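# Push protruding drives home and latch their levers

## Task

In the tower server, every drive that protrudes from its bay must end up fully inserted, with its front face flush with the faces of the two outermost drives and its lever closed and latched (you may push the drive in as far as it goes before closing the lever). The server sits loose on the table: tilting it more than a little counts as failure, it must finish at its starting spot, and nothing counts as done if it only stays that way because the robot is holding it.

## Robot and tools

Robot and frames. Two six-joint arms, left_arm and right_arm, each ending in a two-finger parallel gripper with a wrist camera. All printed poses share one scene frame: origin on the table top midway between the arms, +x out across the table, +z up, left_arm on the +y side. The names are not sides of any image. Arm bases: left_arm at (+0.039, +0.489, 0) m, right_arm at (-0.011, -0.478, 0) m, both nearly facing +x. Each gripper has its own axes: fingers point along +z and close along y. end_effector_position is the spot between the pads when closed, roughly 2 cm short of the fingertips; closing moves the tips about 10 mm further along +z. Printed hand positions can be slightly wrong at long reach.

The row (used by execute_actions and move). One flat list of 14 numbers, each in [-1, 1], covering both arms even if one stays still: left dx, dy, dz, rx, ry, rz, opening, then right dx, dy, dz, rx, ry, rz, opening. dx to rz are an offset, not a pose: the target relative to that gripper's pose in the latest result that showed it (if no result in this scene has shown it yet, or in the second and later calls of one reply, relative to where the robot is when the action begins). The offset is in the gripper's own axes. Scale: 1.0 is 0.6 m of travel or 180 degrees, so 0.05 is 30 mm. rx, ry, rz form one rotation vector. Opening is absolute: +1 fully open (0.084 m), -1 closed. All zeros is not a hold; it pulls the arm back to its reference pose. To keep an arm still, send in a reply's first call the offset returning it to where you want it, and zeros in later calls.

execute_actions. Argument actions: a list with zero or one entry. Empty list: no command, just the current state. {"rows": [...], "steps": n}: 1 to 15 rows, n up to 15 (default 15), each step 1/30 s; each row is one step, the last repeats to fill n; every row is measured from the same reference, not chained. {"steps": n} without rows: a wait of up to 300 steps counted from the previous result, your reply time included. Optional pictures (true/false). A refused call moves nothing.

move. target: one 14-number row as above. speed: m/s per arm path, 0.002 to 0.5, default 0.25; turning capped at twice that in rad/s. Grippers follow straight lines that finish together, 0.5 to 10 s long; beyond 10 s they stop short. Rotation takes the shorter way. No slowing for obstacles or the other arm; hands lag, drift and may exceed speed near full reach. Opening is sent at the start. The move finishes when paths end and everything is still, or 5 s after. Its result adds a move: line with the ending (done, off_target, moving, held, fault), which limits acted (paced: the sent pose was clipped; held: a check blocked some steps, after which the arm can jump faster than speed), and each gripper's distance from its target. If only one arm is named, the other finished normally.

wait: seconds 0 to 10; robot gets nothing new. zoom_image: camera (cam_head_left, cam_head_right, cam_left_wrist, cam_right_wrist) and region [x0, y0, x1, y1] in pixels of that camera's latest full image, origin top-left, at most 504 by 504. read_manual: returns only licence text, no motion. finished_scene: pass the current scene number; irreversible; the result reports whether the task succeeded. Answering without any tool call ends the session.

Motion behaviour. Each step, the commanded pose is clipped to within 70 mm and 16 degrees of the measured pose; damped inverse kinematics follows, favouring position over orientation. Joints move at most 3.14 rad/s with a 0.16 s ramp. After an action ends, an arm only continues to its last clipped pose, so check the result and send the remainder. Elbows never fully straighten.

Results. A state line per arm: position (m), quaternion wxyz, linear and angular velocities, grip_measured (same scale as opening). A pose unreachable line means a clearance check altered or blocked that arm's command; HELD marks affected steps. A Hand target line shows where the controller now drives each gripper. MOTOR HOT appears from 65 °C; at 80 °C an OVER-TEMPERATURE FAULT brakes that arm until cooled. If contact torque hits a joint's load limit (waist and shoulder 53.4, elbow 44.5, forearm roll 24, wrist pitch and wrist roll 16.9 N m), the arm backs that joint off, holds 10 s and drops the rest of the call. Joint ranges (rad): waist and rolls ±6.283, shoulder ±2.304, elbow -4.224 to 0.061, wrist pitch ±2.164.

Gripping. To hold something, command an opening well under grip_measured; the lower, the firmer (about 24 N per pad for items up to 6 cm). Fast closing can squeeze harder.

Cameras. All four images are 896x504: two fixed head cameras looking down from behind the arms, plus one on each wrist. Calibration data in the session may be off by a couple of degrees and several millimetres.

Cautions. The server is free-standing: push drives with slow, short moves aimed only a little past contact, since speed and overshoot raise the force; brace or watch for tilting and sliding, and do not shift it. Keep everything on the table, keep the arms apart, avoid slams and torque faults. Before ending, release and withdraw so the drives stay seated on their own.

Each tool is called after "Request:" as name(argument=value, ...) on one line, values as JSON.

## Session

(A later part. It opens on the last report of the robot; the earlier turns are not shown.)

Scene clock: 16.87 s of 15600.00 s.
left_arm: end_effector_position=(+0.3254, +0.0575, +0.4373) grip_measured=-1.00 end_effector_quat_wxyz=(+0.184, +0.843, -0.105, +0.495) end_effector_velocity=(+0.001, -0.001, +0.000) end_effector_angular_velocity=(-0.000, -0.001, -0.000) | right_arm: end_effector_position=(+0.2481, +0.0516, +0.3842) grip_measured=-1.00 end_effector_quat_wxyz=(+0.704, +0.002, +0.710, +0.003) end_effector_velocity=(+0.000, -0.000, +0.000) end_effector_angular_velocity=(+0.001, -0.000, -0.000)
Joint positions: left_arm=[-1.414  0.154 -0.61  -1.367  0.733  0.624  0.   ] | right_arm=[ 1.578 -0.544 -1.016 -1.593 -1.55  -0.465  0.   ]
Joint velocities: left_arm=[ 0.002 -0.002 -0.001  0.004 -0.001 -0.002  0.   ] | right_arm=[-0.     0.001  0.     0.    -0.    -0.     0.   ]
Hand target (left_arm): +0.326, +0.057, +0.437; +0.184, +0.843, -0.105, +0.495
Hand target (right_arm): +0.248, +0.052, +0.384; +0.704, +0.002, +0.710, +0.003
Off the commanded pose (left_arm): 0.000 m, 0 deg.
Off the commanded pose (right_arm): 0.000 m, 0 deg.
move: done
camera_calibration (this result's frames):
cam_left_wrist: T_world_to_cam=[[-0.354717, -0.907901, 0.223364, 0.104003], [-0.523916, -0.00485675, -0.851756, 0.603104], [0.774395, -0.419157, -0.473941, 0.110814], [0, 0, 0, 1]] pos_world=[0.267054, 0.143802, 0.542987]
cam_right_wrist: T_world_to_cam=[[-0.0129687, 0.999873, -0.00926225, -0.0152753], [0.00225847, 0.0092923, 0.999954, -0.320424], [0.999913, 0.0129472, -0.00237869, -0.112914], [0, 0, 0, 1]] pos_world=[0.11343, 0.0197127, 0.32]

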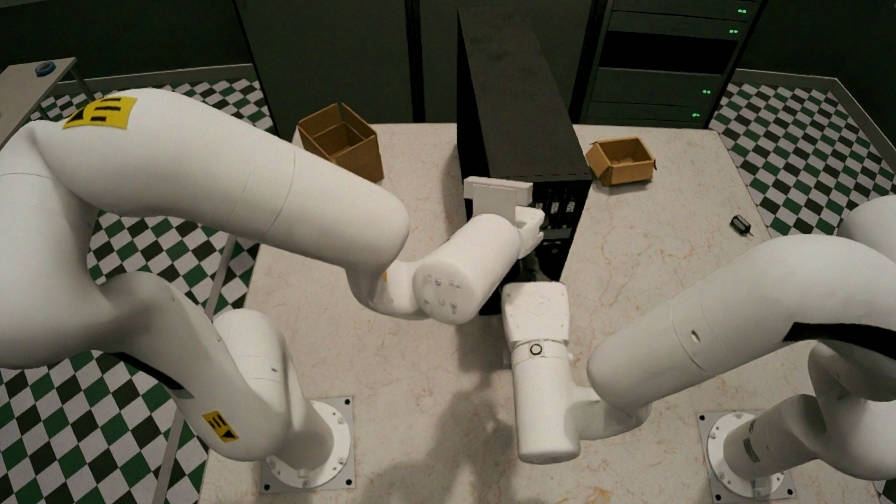

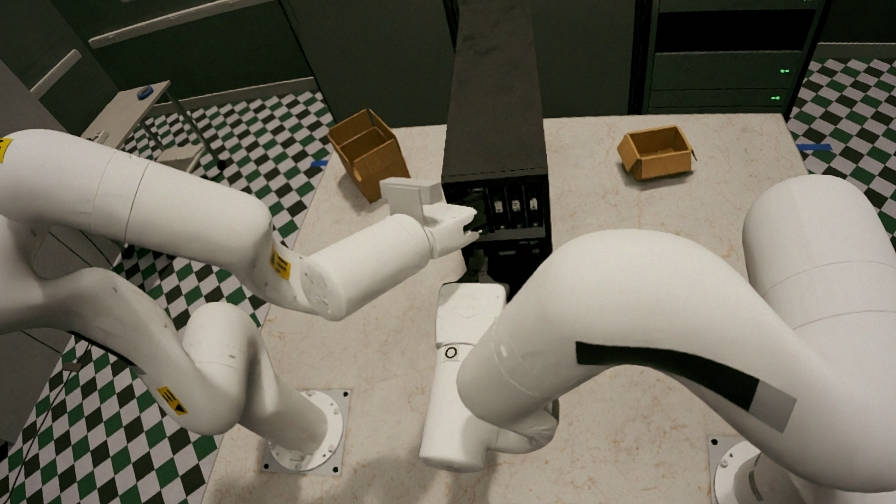

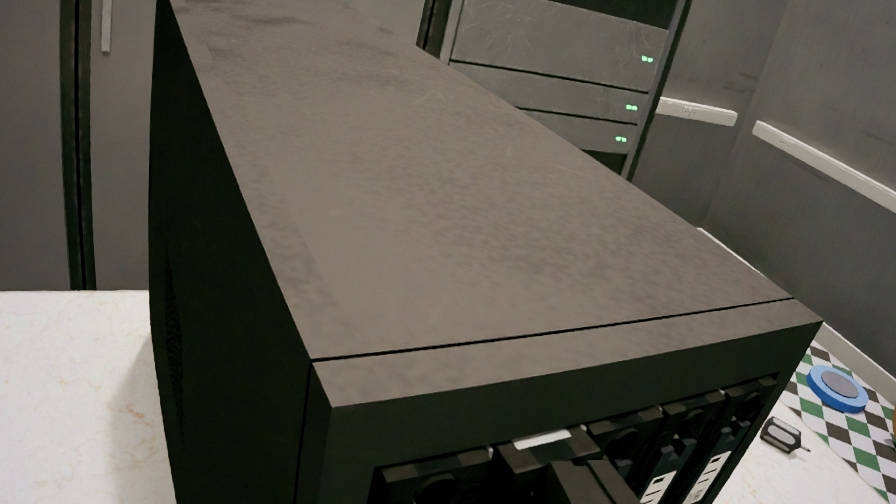

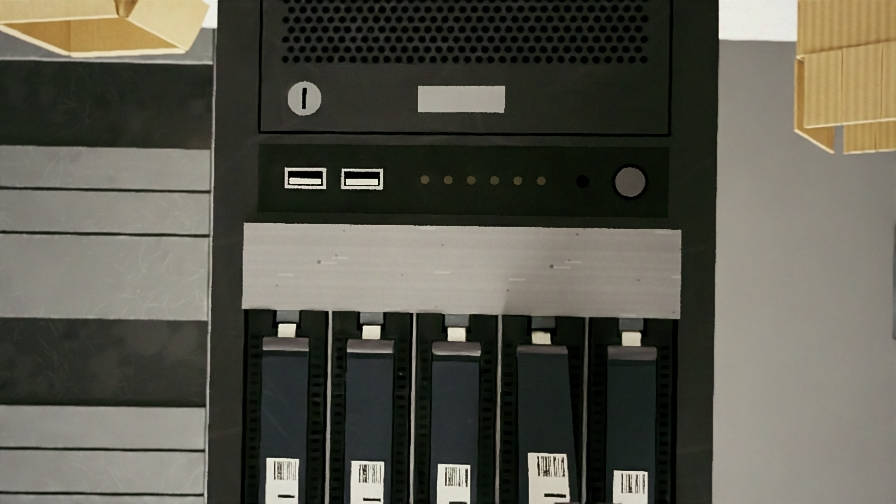

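Request:
move(target=[0.0083,-0.006,0.0132,0,0,0,-1, 0,0,0,0,0,0,-1], speed=0.02)

Scene clock: 18.47 s of 15600.00 s.
left_arm: end_effector_position=(+0.3350, +0.0574, +0.4371) grip_measured=-1.00 end_effector_quat_wxyz=(+0.184, +0.843, -0.105, +0.494) end_effector_velocity=(+0.001, -0.000, +0.000) end_effector_angular_velocity=(-0.001, -0.000, +0.001) | right_arm: end_effector_position=(+0.2481, +0.0516, +0.3842) grip_measured=-1.00 end_effector_quat_wxyz=(+0.704, +0.002, +0.710, +0.003) end_effector_velocity=(-0.000, +0.000, -0.001) end_effector_angular_velocity=(-0.000, +0.001, +0.001)
Joint positions: left_arm=[-1.387  0.147 -0.616 -1.341  0.713  0.617  0.   ] | right_arm=[ 1.578 -0.544 -1.016 -1.593 -1.55  -0.465  0.   ]
Joint velocities: left_arm=[ 0.003 -0.001 -0.001  0.003 -0.001 -0.002  0.   ] | right_arm=[ 0.001 -0.001  0.     0.     0.001  0.001  0.   ]
Hand target (left_arm): +0.335, +0.058, +0.437; +0.184, +0.843, -0.105, +0.495
Hand target (right_arm): +0.248, +0.052, +0.384; +0.704, +0.002, +0.710, +0.003
Off the commanded pose (left_arm): 0.001 m, 0 deg.
Off the commanded pose (right_arm): 0.000 m, 0 deg.
move: done
camera_calibration (this result's frames):
cam_left_wrist: T_world_to_cam=[[-0.355447, -0.907572, 0.223538, 0.107537], [-0.524827, -0.00410653, -0.851199, 0.607907], [0.773443, -0.419875, -0.474859, 0.104025], [0, 0, 0, 1]] pos_world=[0.276813, 0.143771, 0.542808]
cam_right_wrist: T_world_to_cam=[[-0.0129687, 0.999873, -0.00926226, -0.0152753], [0.00225846, 0.00929231, 0.999954, -0.320424], [0.999913, 0.0129472, -0.00237869, -0.112914], [0, 0, 0, 1]] pos_world=[0.11343, 0.0197127, 0.32]

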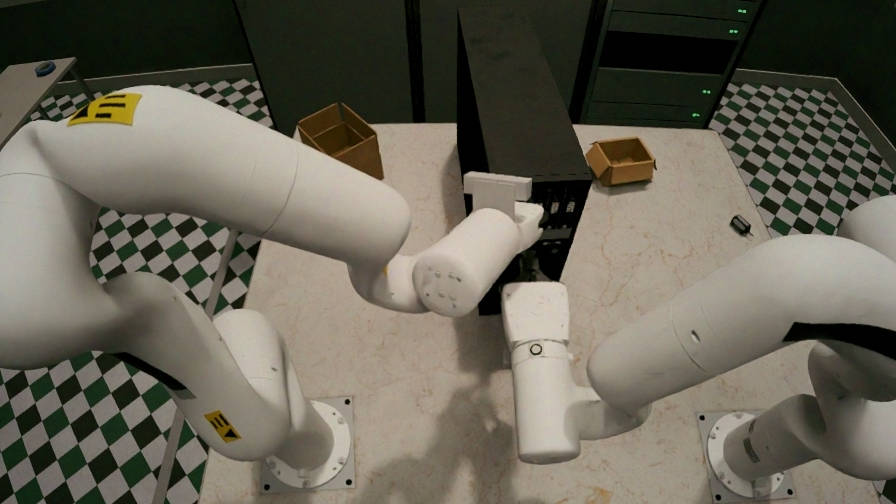

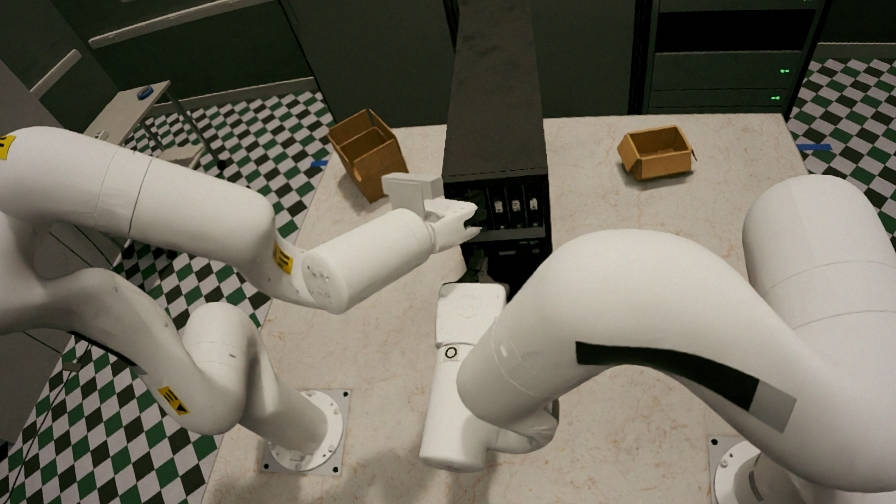

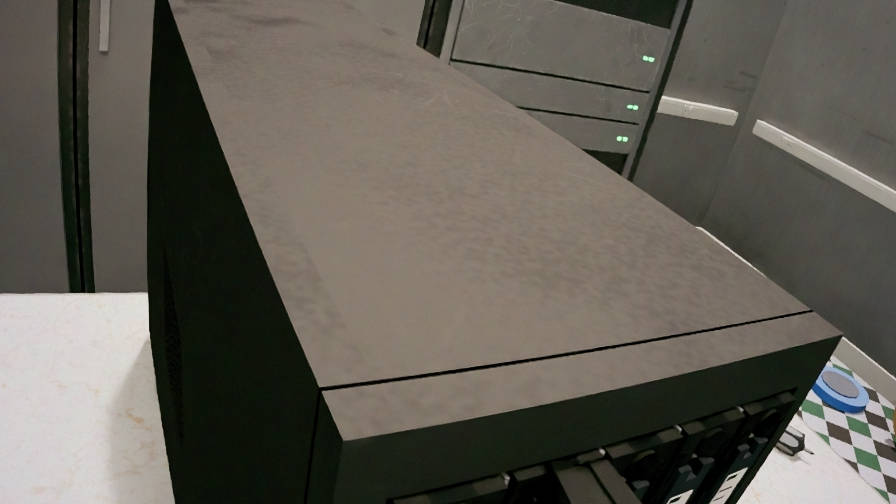

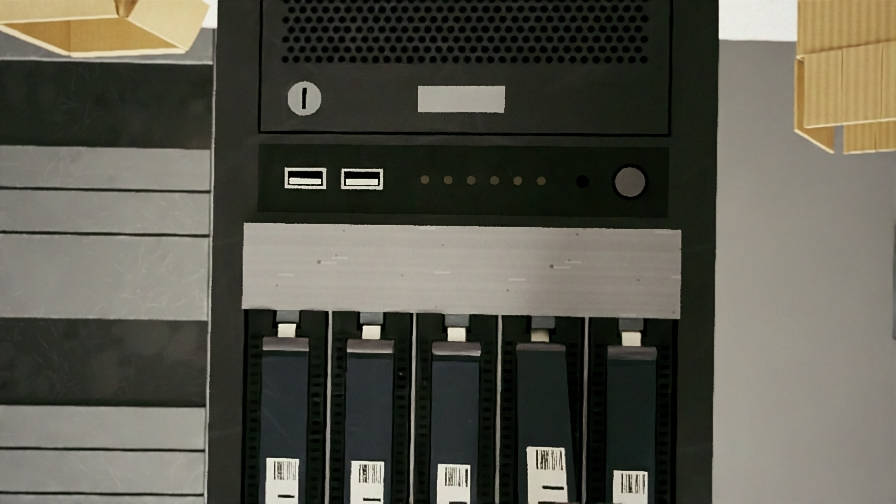

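Drive is in. Now push the lever with the right arm (to x≈0.318).

Request:
move(target=[0,0,0,0,0,0,-1, 0,0,0.115,0,0,0,-1], speed=0.05)

Scene clock: 20.60 s of 15600.00 s.
left_arm: end_effector_position=(+0.3351, +0.0574, +0.4372) grip_measured=-1.00 end_effector_quat_wxyz=(+0.184, +0.843, -0.105, +0.494) end_effector_velocity=(-0.000, -0.000, +0.000) end_effector_angular_velocity=(+0.000, -0.001, -0.001) | right_arm: end_effector_position=(+0.3167, +0.0519, +0.3843) grip_measured=-1.00 end_effector_quat_wxyz=(+0.705, +0.002, +0.709, +0.003) end_effector_velocity=(+0.001, +0.001, -0.000) end_effector_angular_velocity=(+0.000, -0.000, +0.002)
Joint positions: left_arm=[-1.387  0.147 -0.616 -1.341  0.713  0.617  0.   ] | right_arm=[ 1.45  -0.557 -1.036 -1.708 -1.492 -0.467  0.   ]
Joint velocities: left_arm=[-0.     0.    -0.     0.     0.     0.001  0.   ] | right_arm=[-0.002 -0.001 -0.001 -0.003  0.001 -0.     0.   ]
Hand target (left_arm): +0.335, +0.057, +0.437; +0.184, +0.843, -0.105, +0.494
Hand target (right_arm): +0.317, +0.052, +0.384; +0.704, +0.002, +0.710, +0.003
Off the commanded pose (left_arm): 0.000 m, 0 deg.
Off the commanded pose (right_arm): 0.001 m, 0 deg.
move: done
camera_calibration (this result's frames):
cam_left_wrist: T_world_to_cam=[[-0.355114, -0.907708, 0.223519, 0.107505], [-0.52441, -0.00450678, -0.851454, 0.608139], [0.773879, -0.419579, -0.47441, 0.103652], [0, 0, 0, 1]] pos_world=[0.276876, 0.143814, 0.542946]
cam_right_wrist: T_world_to_cam=[[-0.0132195, 0.999871, -0.00908293, -0.0146388], [0.000749365, 0.00909363, 0.999958, -0.320142], [0.999912, 0.0132121, -0.000869481, -0.182105], [0, 0, 0, 1]] pos_world=[0.182135, 0.0199541, 0.319838]

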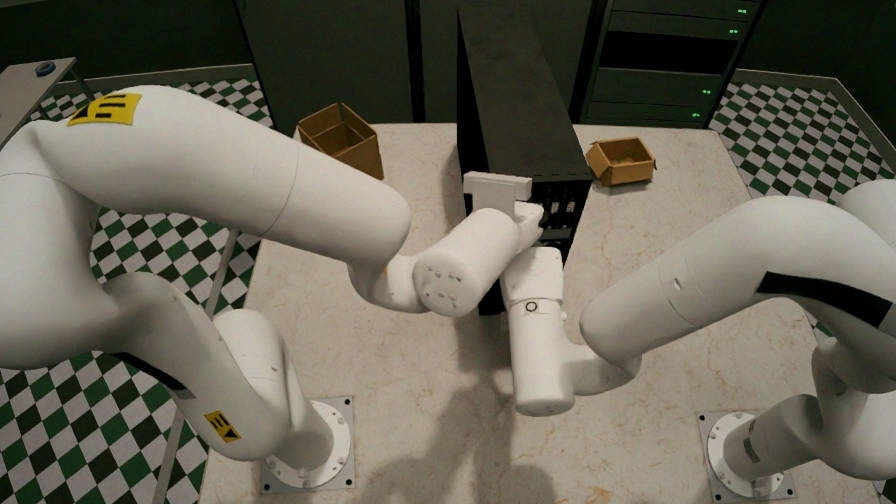

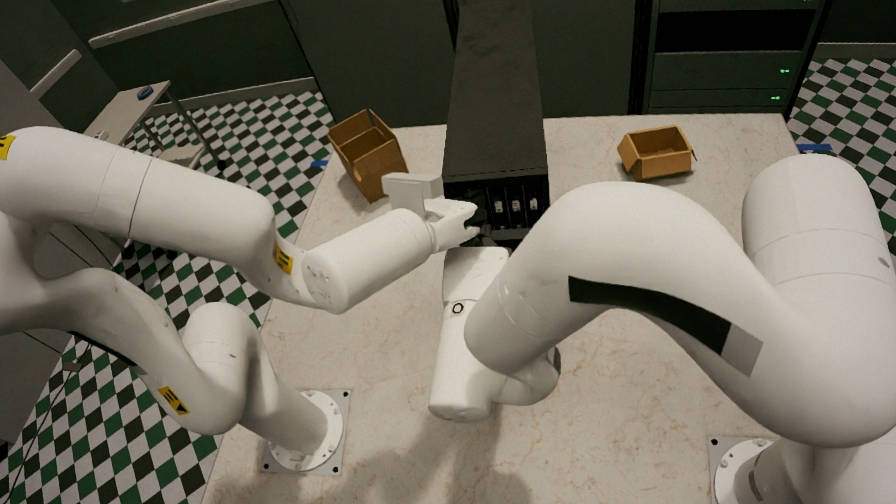

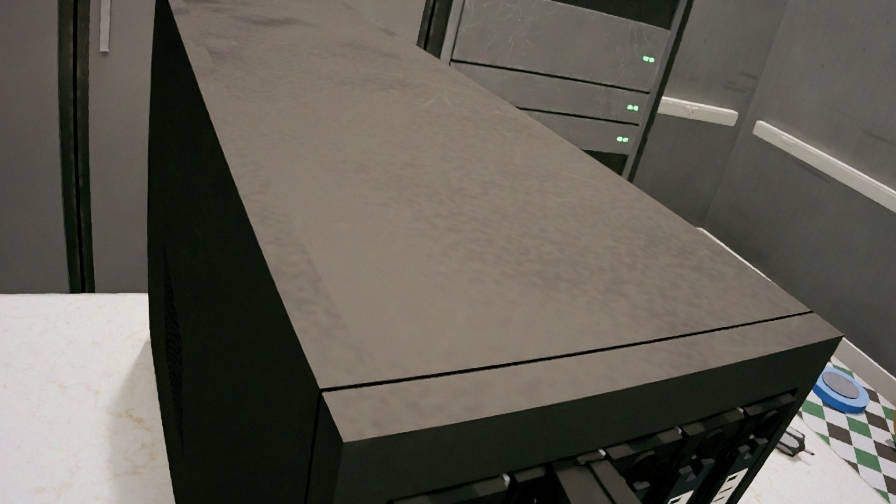

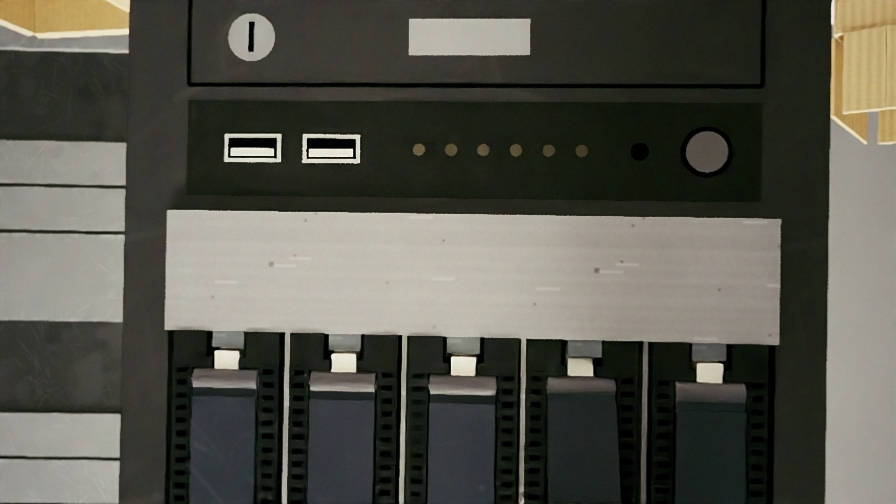

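Retract left, push right a bit more.

Request:
move(target=[0,0,-0.1,0,0,0,-1, 0,0,0.008,0,0,0,-1], speed=0.05)

Request:
move(target=[0,0,0,0,0,0,-1, 0,0,0.02,0,0,0,-1], speed=0.02)

Scene clock: 23.10 s of 15600.00 s.
left_arm: end_effector_position=(+0.2875, +0.0822, +0.4639) grip_measured=-1.00 end_effector_quat_wxyz=(+0.184, +0.843, -0.105, +0.495) end_effector_velocity=(-0.001, +0.001, +0.001) end_effector_angular_velocity=(+0.000, -0.000, +0.000) | right_arm: end_effector_position=(+0.3215, +0.0519, +0.3843) grip_measured=-1.00 end_effector_quat_wxyz=(+0.705, +0.002, +0.709, +0.003) end_effector_velocity=(-0.001, +0.000, +0.000) end_effector_angular_velocity=(+0.001, -0.000, +0.001)
Joint positions: left_arm=[-1.51   0.285 -0.571 -1.537  0.791  0.768  0.   ] | right_arm=[ 1.441 -0.559 -1.038 -1.716 -1.488 -0.467  0.   ]
Joint velocities: left_arm=[-0.003  0.003  0.001 -0.004  0.003  0.003  0.   ] | right_arm=[ 0.002  0.     0.     0.    -0.     0.     0.   ]
Hand target (left_arm): +0.287, +0.082, +0.464; +0.184, +0.843, -0.105, +0.495
Hand target (right_arm): +0.321, +0.052, +0.384; +0.705, +0.002, +0.709, +0.003
Off the commanded pose (left_arm): 0.000 m, 0 deg.
Off the commanded pose (right_arm): 0.000 m, 0 deg.
move: done
camera_calibration (this result's frames):
cam_left_wrist: T_world_to_cam=[[-0.355079, -0.907772, 0.223313, 0.107212], [-0.52406, -0.00452326, -0.851669, 0.606014], [0.774132, -0.41944, -0.474121, 0.163327], [0, 0, 0, 1]] pos_world=[0.229219, 0.168571, 0.569618]
cam_right_wrist: T_world_to_cam=[[-0.0132194, 0.999872, -0.00906105, -0.014601], [0.000658648, 0.00907054, 0.999959, -0.320125], [0.999912, 0.0132129, -0.000778471, -0.186935], [0, 0, 0, 1]] pos_world=[0.186937, 0.0199728, 0.319834]

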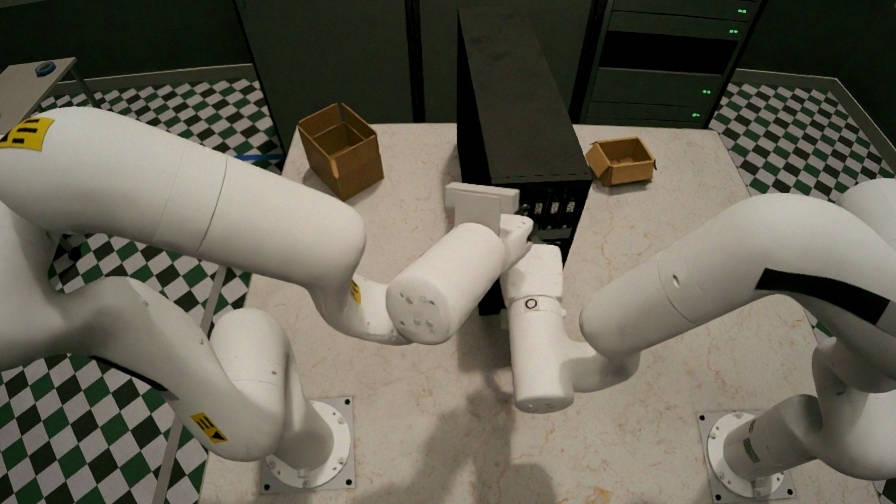

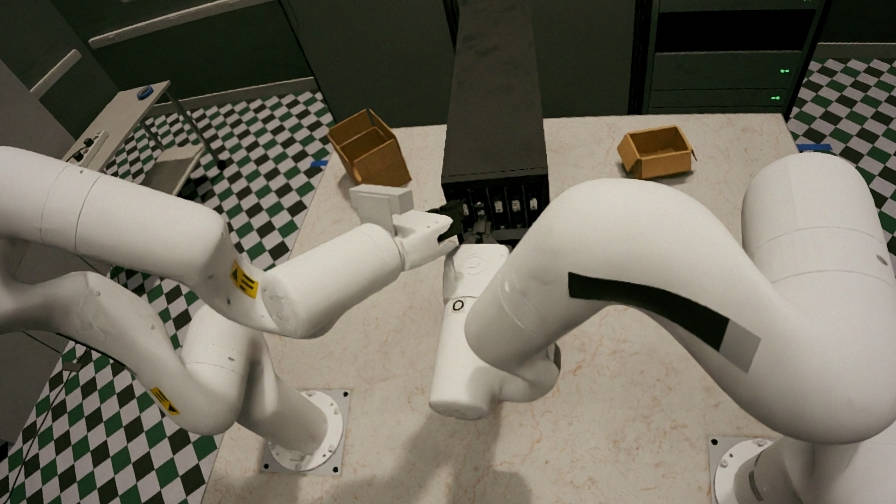

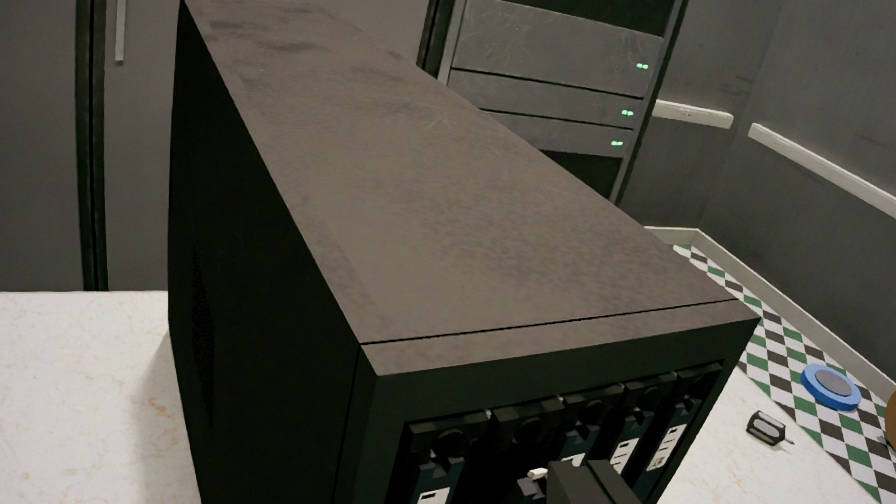

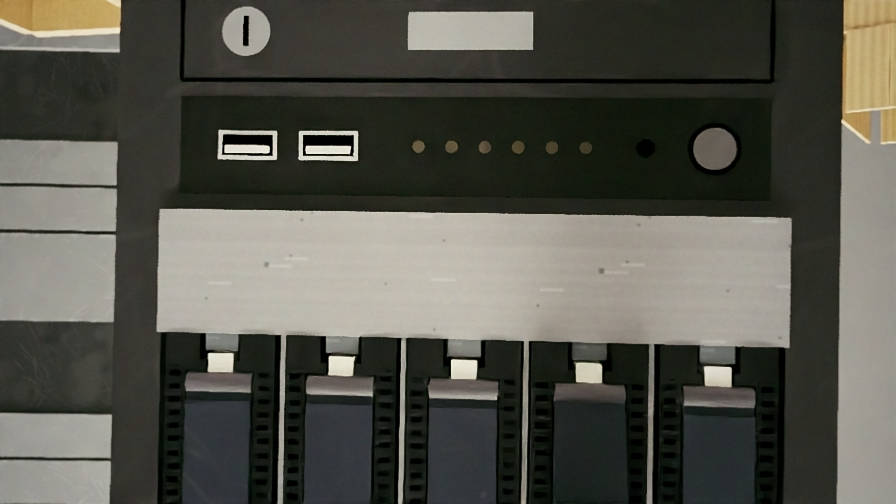

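Scene clock: 23.97 s of 15600.00 s.
left_arm: end_effector_position=(+0.2875, +0.0822, +0.4639) grip_measured=-1.00 end_effector_quat_wxyz=(+0.184, +0.843, -0.105, +0.495) end_effector_velocity=(-0.000, +0.000, -0.000) end_effector_angular_velocity=(-0.001, +0.001, +0.001) | right_arm: end_effector_position=(+0.3334, +0.0519, +0.3842) grip_measured=-1.00 end_effector_quat_wxyz=(+0.705, +0.002, +0.709, +0.003) end_effector_velocity=(+0.002, -0.001, -0.000) end_effector_angular_velocity=(-0.001, -0.000, -0.002)
Joint positions: left_arm=[-1.51   0.285 -0.571 -1.537  0.791  0.768  0.   ] | right_arm=[ 1.419 -0.563 -1.045 -1.735 -1.478 -0.468  0.   ]
Joint velocities: left_arm=[ 0.     0.     0.001  0.    -0.    -0.002  0.   ] | right_arm=[-0.003  0.     0.    -0.001  0.001 -0.001  0.   ]
Hand target (left_arm): +0.288, +0.082, +0.464; +0.184, +0.843, -0.105, +0.495
Hand target (right_arm): +0.333, +0.052, +0.384; +0.705, +0.002, +0.709, +0.003
Off the commanded pose (left_arm): 0.000 m, 0 deg.
Off the commanded pose (right_arm): 0.000 m, 0 deg.
move: done
camera_calibration (this result's frames):
cam_left_wrist: T_world_to_cam=[[-0.355079, -0.907772, 0.223313, 0.107212], [-0.52406, -0.00452313, -0.851669, 0.606014], [0.774132, -0.41944, -0.474121, 0.163327], [0, 0, 0, 1]] pos_world=[0.229219, 0.168571, 0.569618]
cam_right_wrist: T_world_to_cam=[[-0.0131996, 0.999872, -0.00906379, -0.0144661], [0.000629791, 0.00907289, 0.999959, -0.32007], [0.999913, 0.0131933, -0.000749469, -0.198896], [0, 0, 0, 1]] pos_world=[0.198889, 0.0199923, 0.319777]

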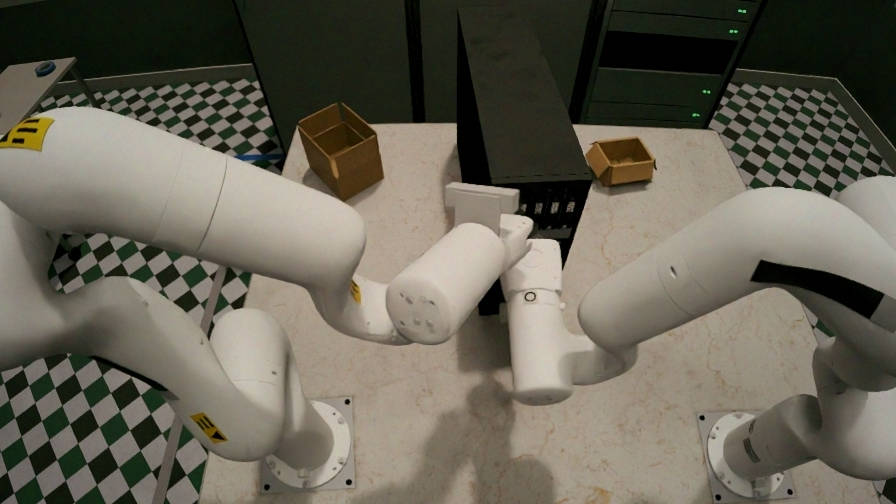

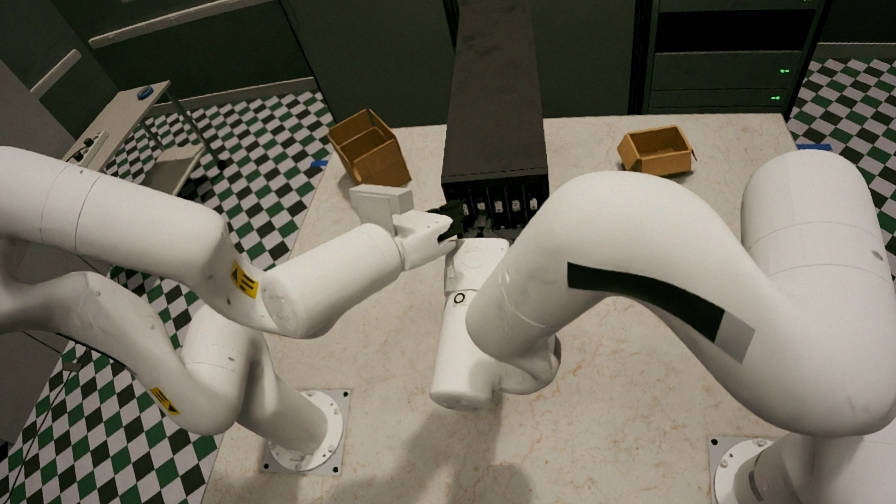

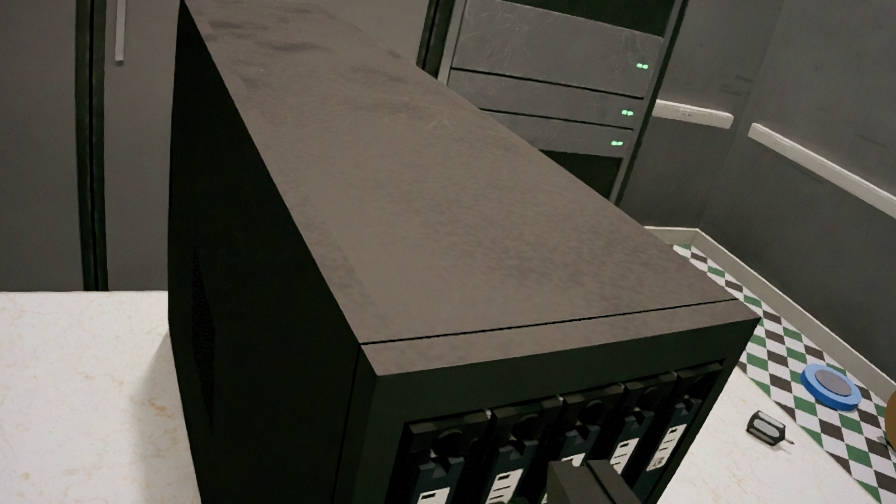

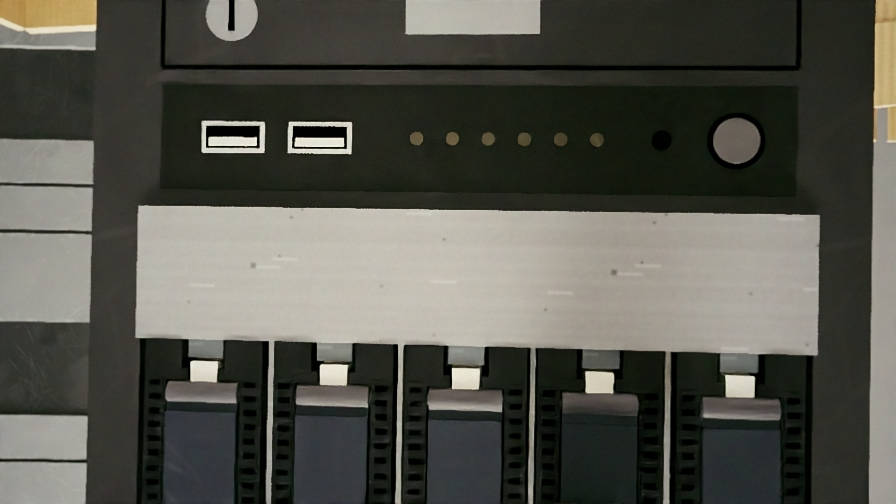

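Looks latched. Back off.

Request:
move(target=[0,0,0,0,0,0,-1, 0,0,-0.1,0,0,0,-1], speed=0.08)

Scene clock: 25.73 s of 15600.00 s.
left_arm: end_effector_position=(+0.2875, +0.0822, +0.4639) grip_measured=-1.00 end_effector_quat_wxyz=(+0.184, +0.843, -0.105, +0.495) end_effector_velocity=(+0.000, +0.000, +0.001) end_effector_angular_velocity=(-0.000, -0.001, -0.001) | right_arm: end_effector_position=(+0.2736, +0.0518, +0.3844) grip_measured=-1.00 end_effector_quat_wxyz=(+0.705, +0.002, +0.710, +0.003) end_effector_velocity=(-0.001, -0.000, -0.001) end_effector_angular_velocity=(-0.002, +0.001, -0.001)
Joint positions: left_arm=[-1.51   0.285 -0.571 -1.537  0.791  0.768  0.   ] | right_arm=[ 1.53  -0.547 -1.02  -1.637 -1.529 -0.465  0.   ]
Joint velocities: left_arm=[ 0.     0.001 -0.     0.     0.     0.001  0.   ] | right_arm=[ 0.002 -0.     0.001  0.003 -0.    -0.001  0.   ]
Hand target (left_arm): +0.288, +0.082, +0.464; +0.184, +0.843, -0.105, +0.495
Hand target (right_arm): +0.273, +0.052, +0.384; +0.705, +0.002, +0.710, +0.003
Off the commanded pose (left_arm): 0.000 m, 0 deg.
Off the commanded pose (right_arm): 0.000 m, 0 deg.
move: done
camera_calibration (this result's frames):
cam_left_wrist: T_world_to_cam=[[-0.35508, -0.907772, 0.223313, 0.107212], [-0.52406, -0.004523, -0.851669, 0.606014], [0.774132, -0.41944, -0.474121, 0.163327], [0, 0, 0, 1]] pos_world=[0.229219, 0.168571, 0.569618]
cam_right_wrist: T_world_to_cam=[[-0.0130945, 0.999873, -0.00908336, -0.0151009], [0.00121654, 0.00910006, 0.999958, -0.320333], [0.999914, 0.0130829, -0.00133555, -0.138816], [0, 0, 0, 1]] pos_world=[0.138996, 0.0198301, 0.319997]

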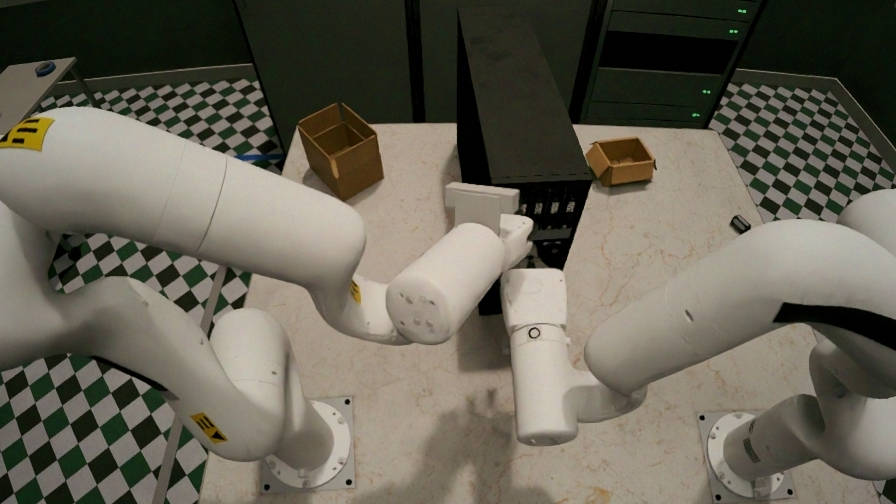

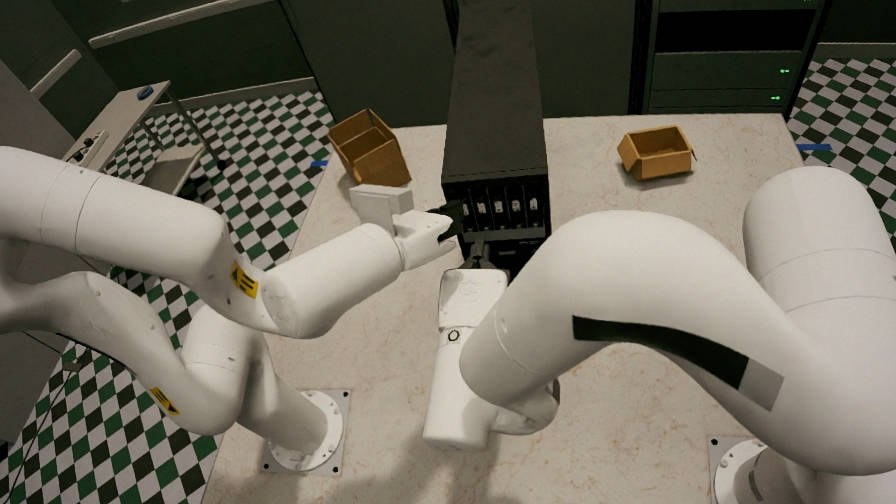

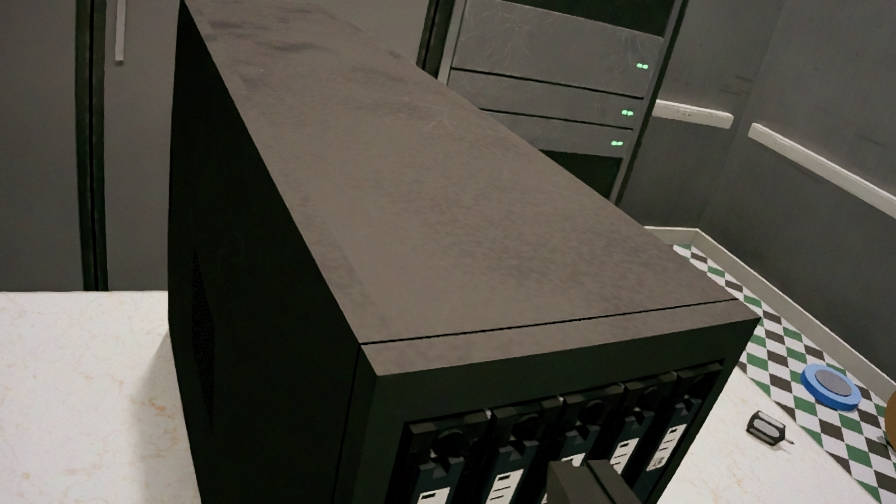

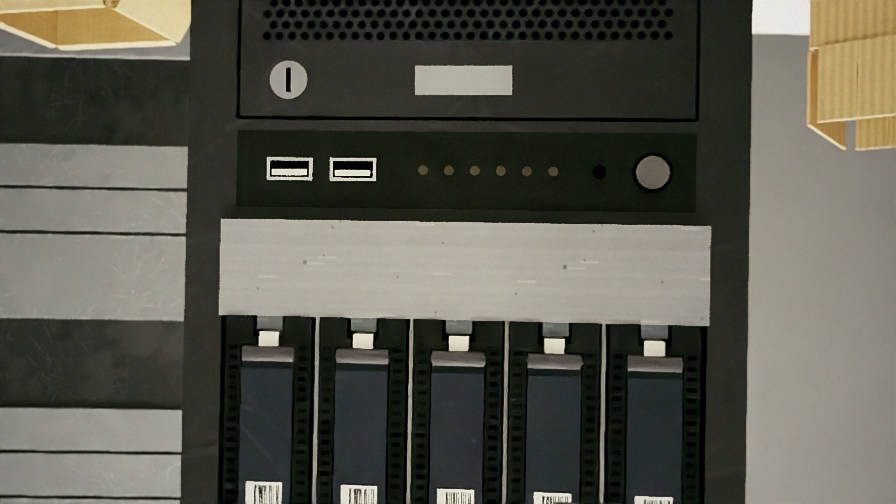

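Request:
finished_scene(scene=2)

The scene is finished: the task was done.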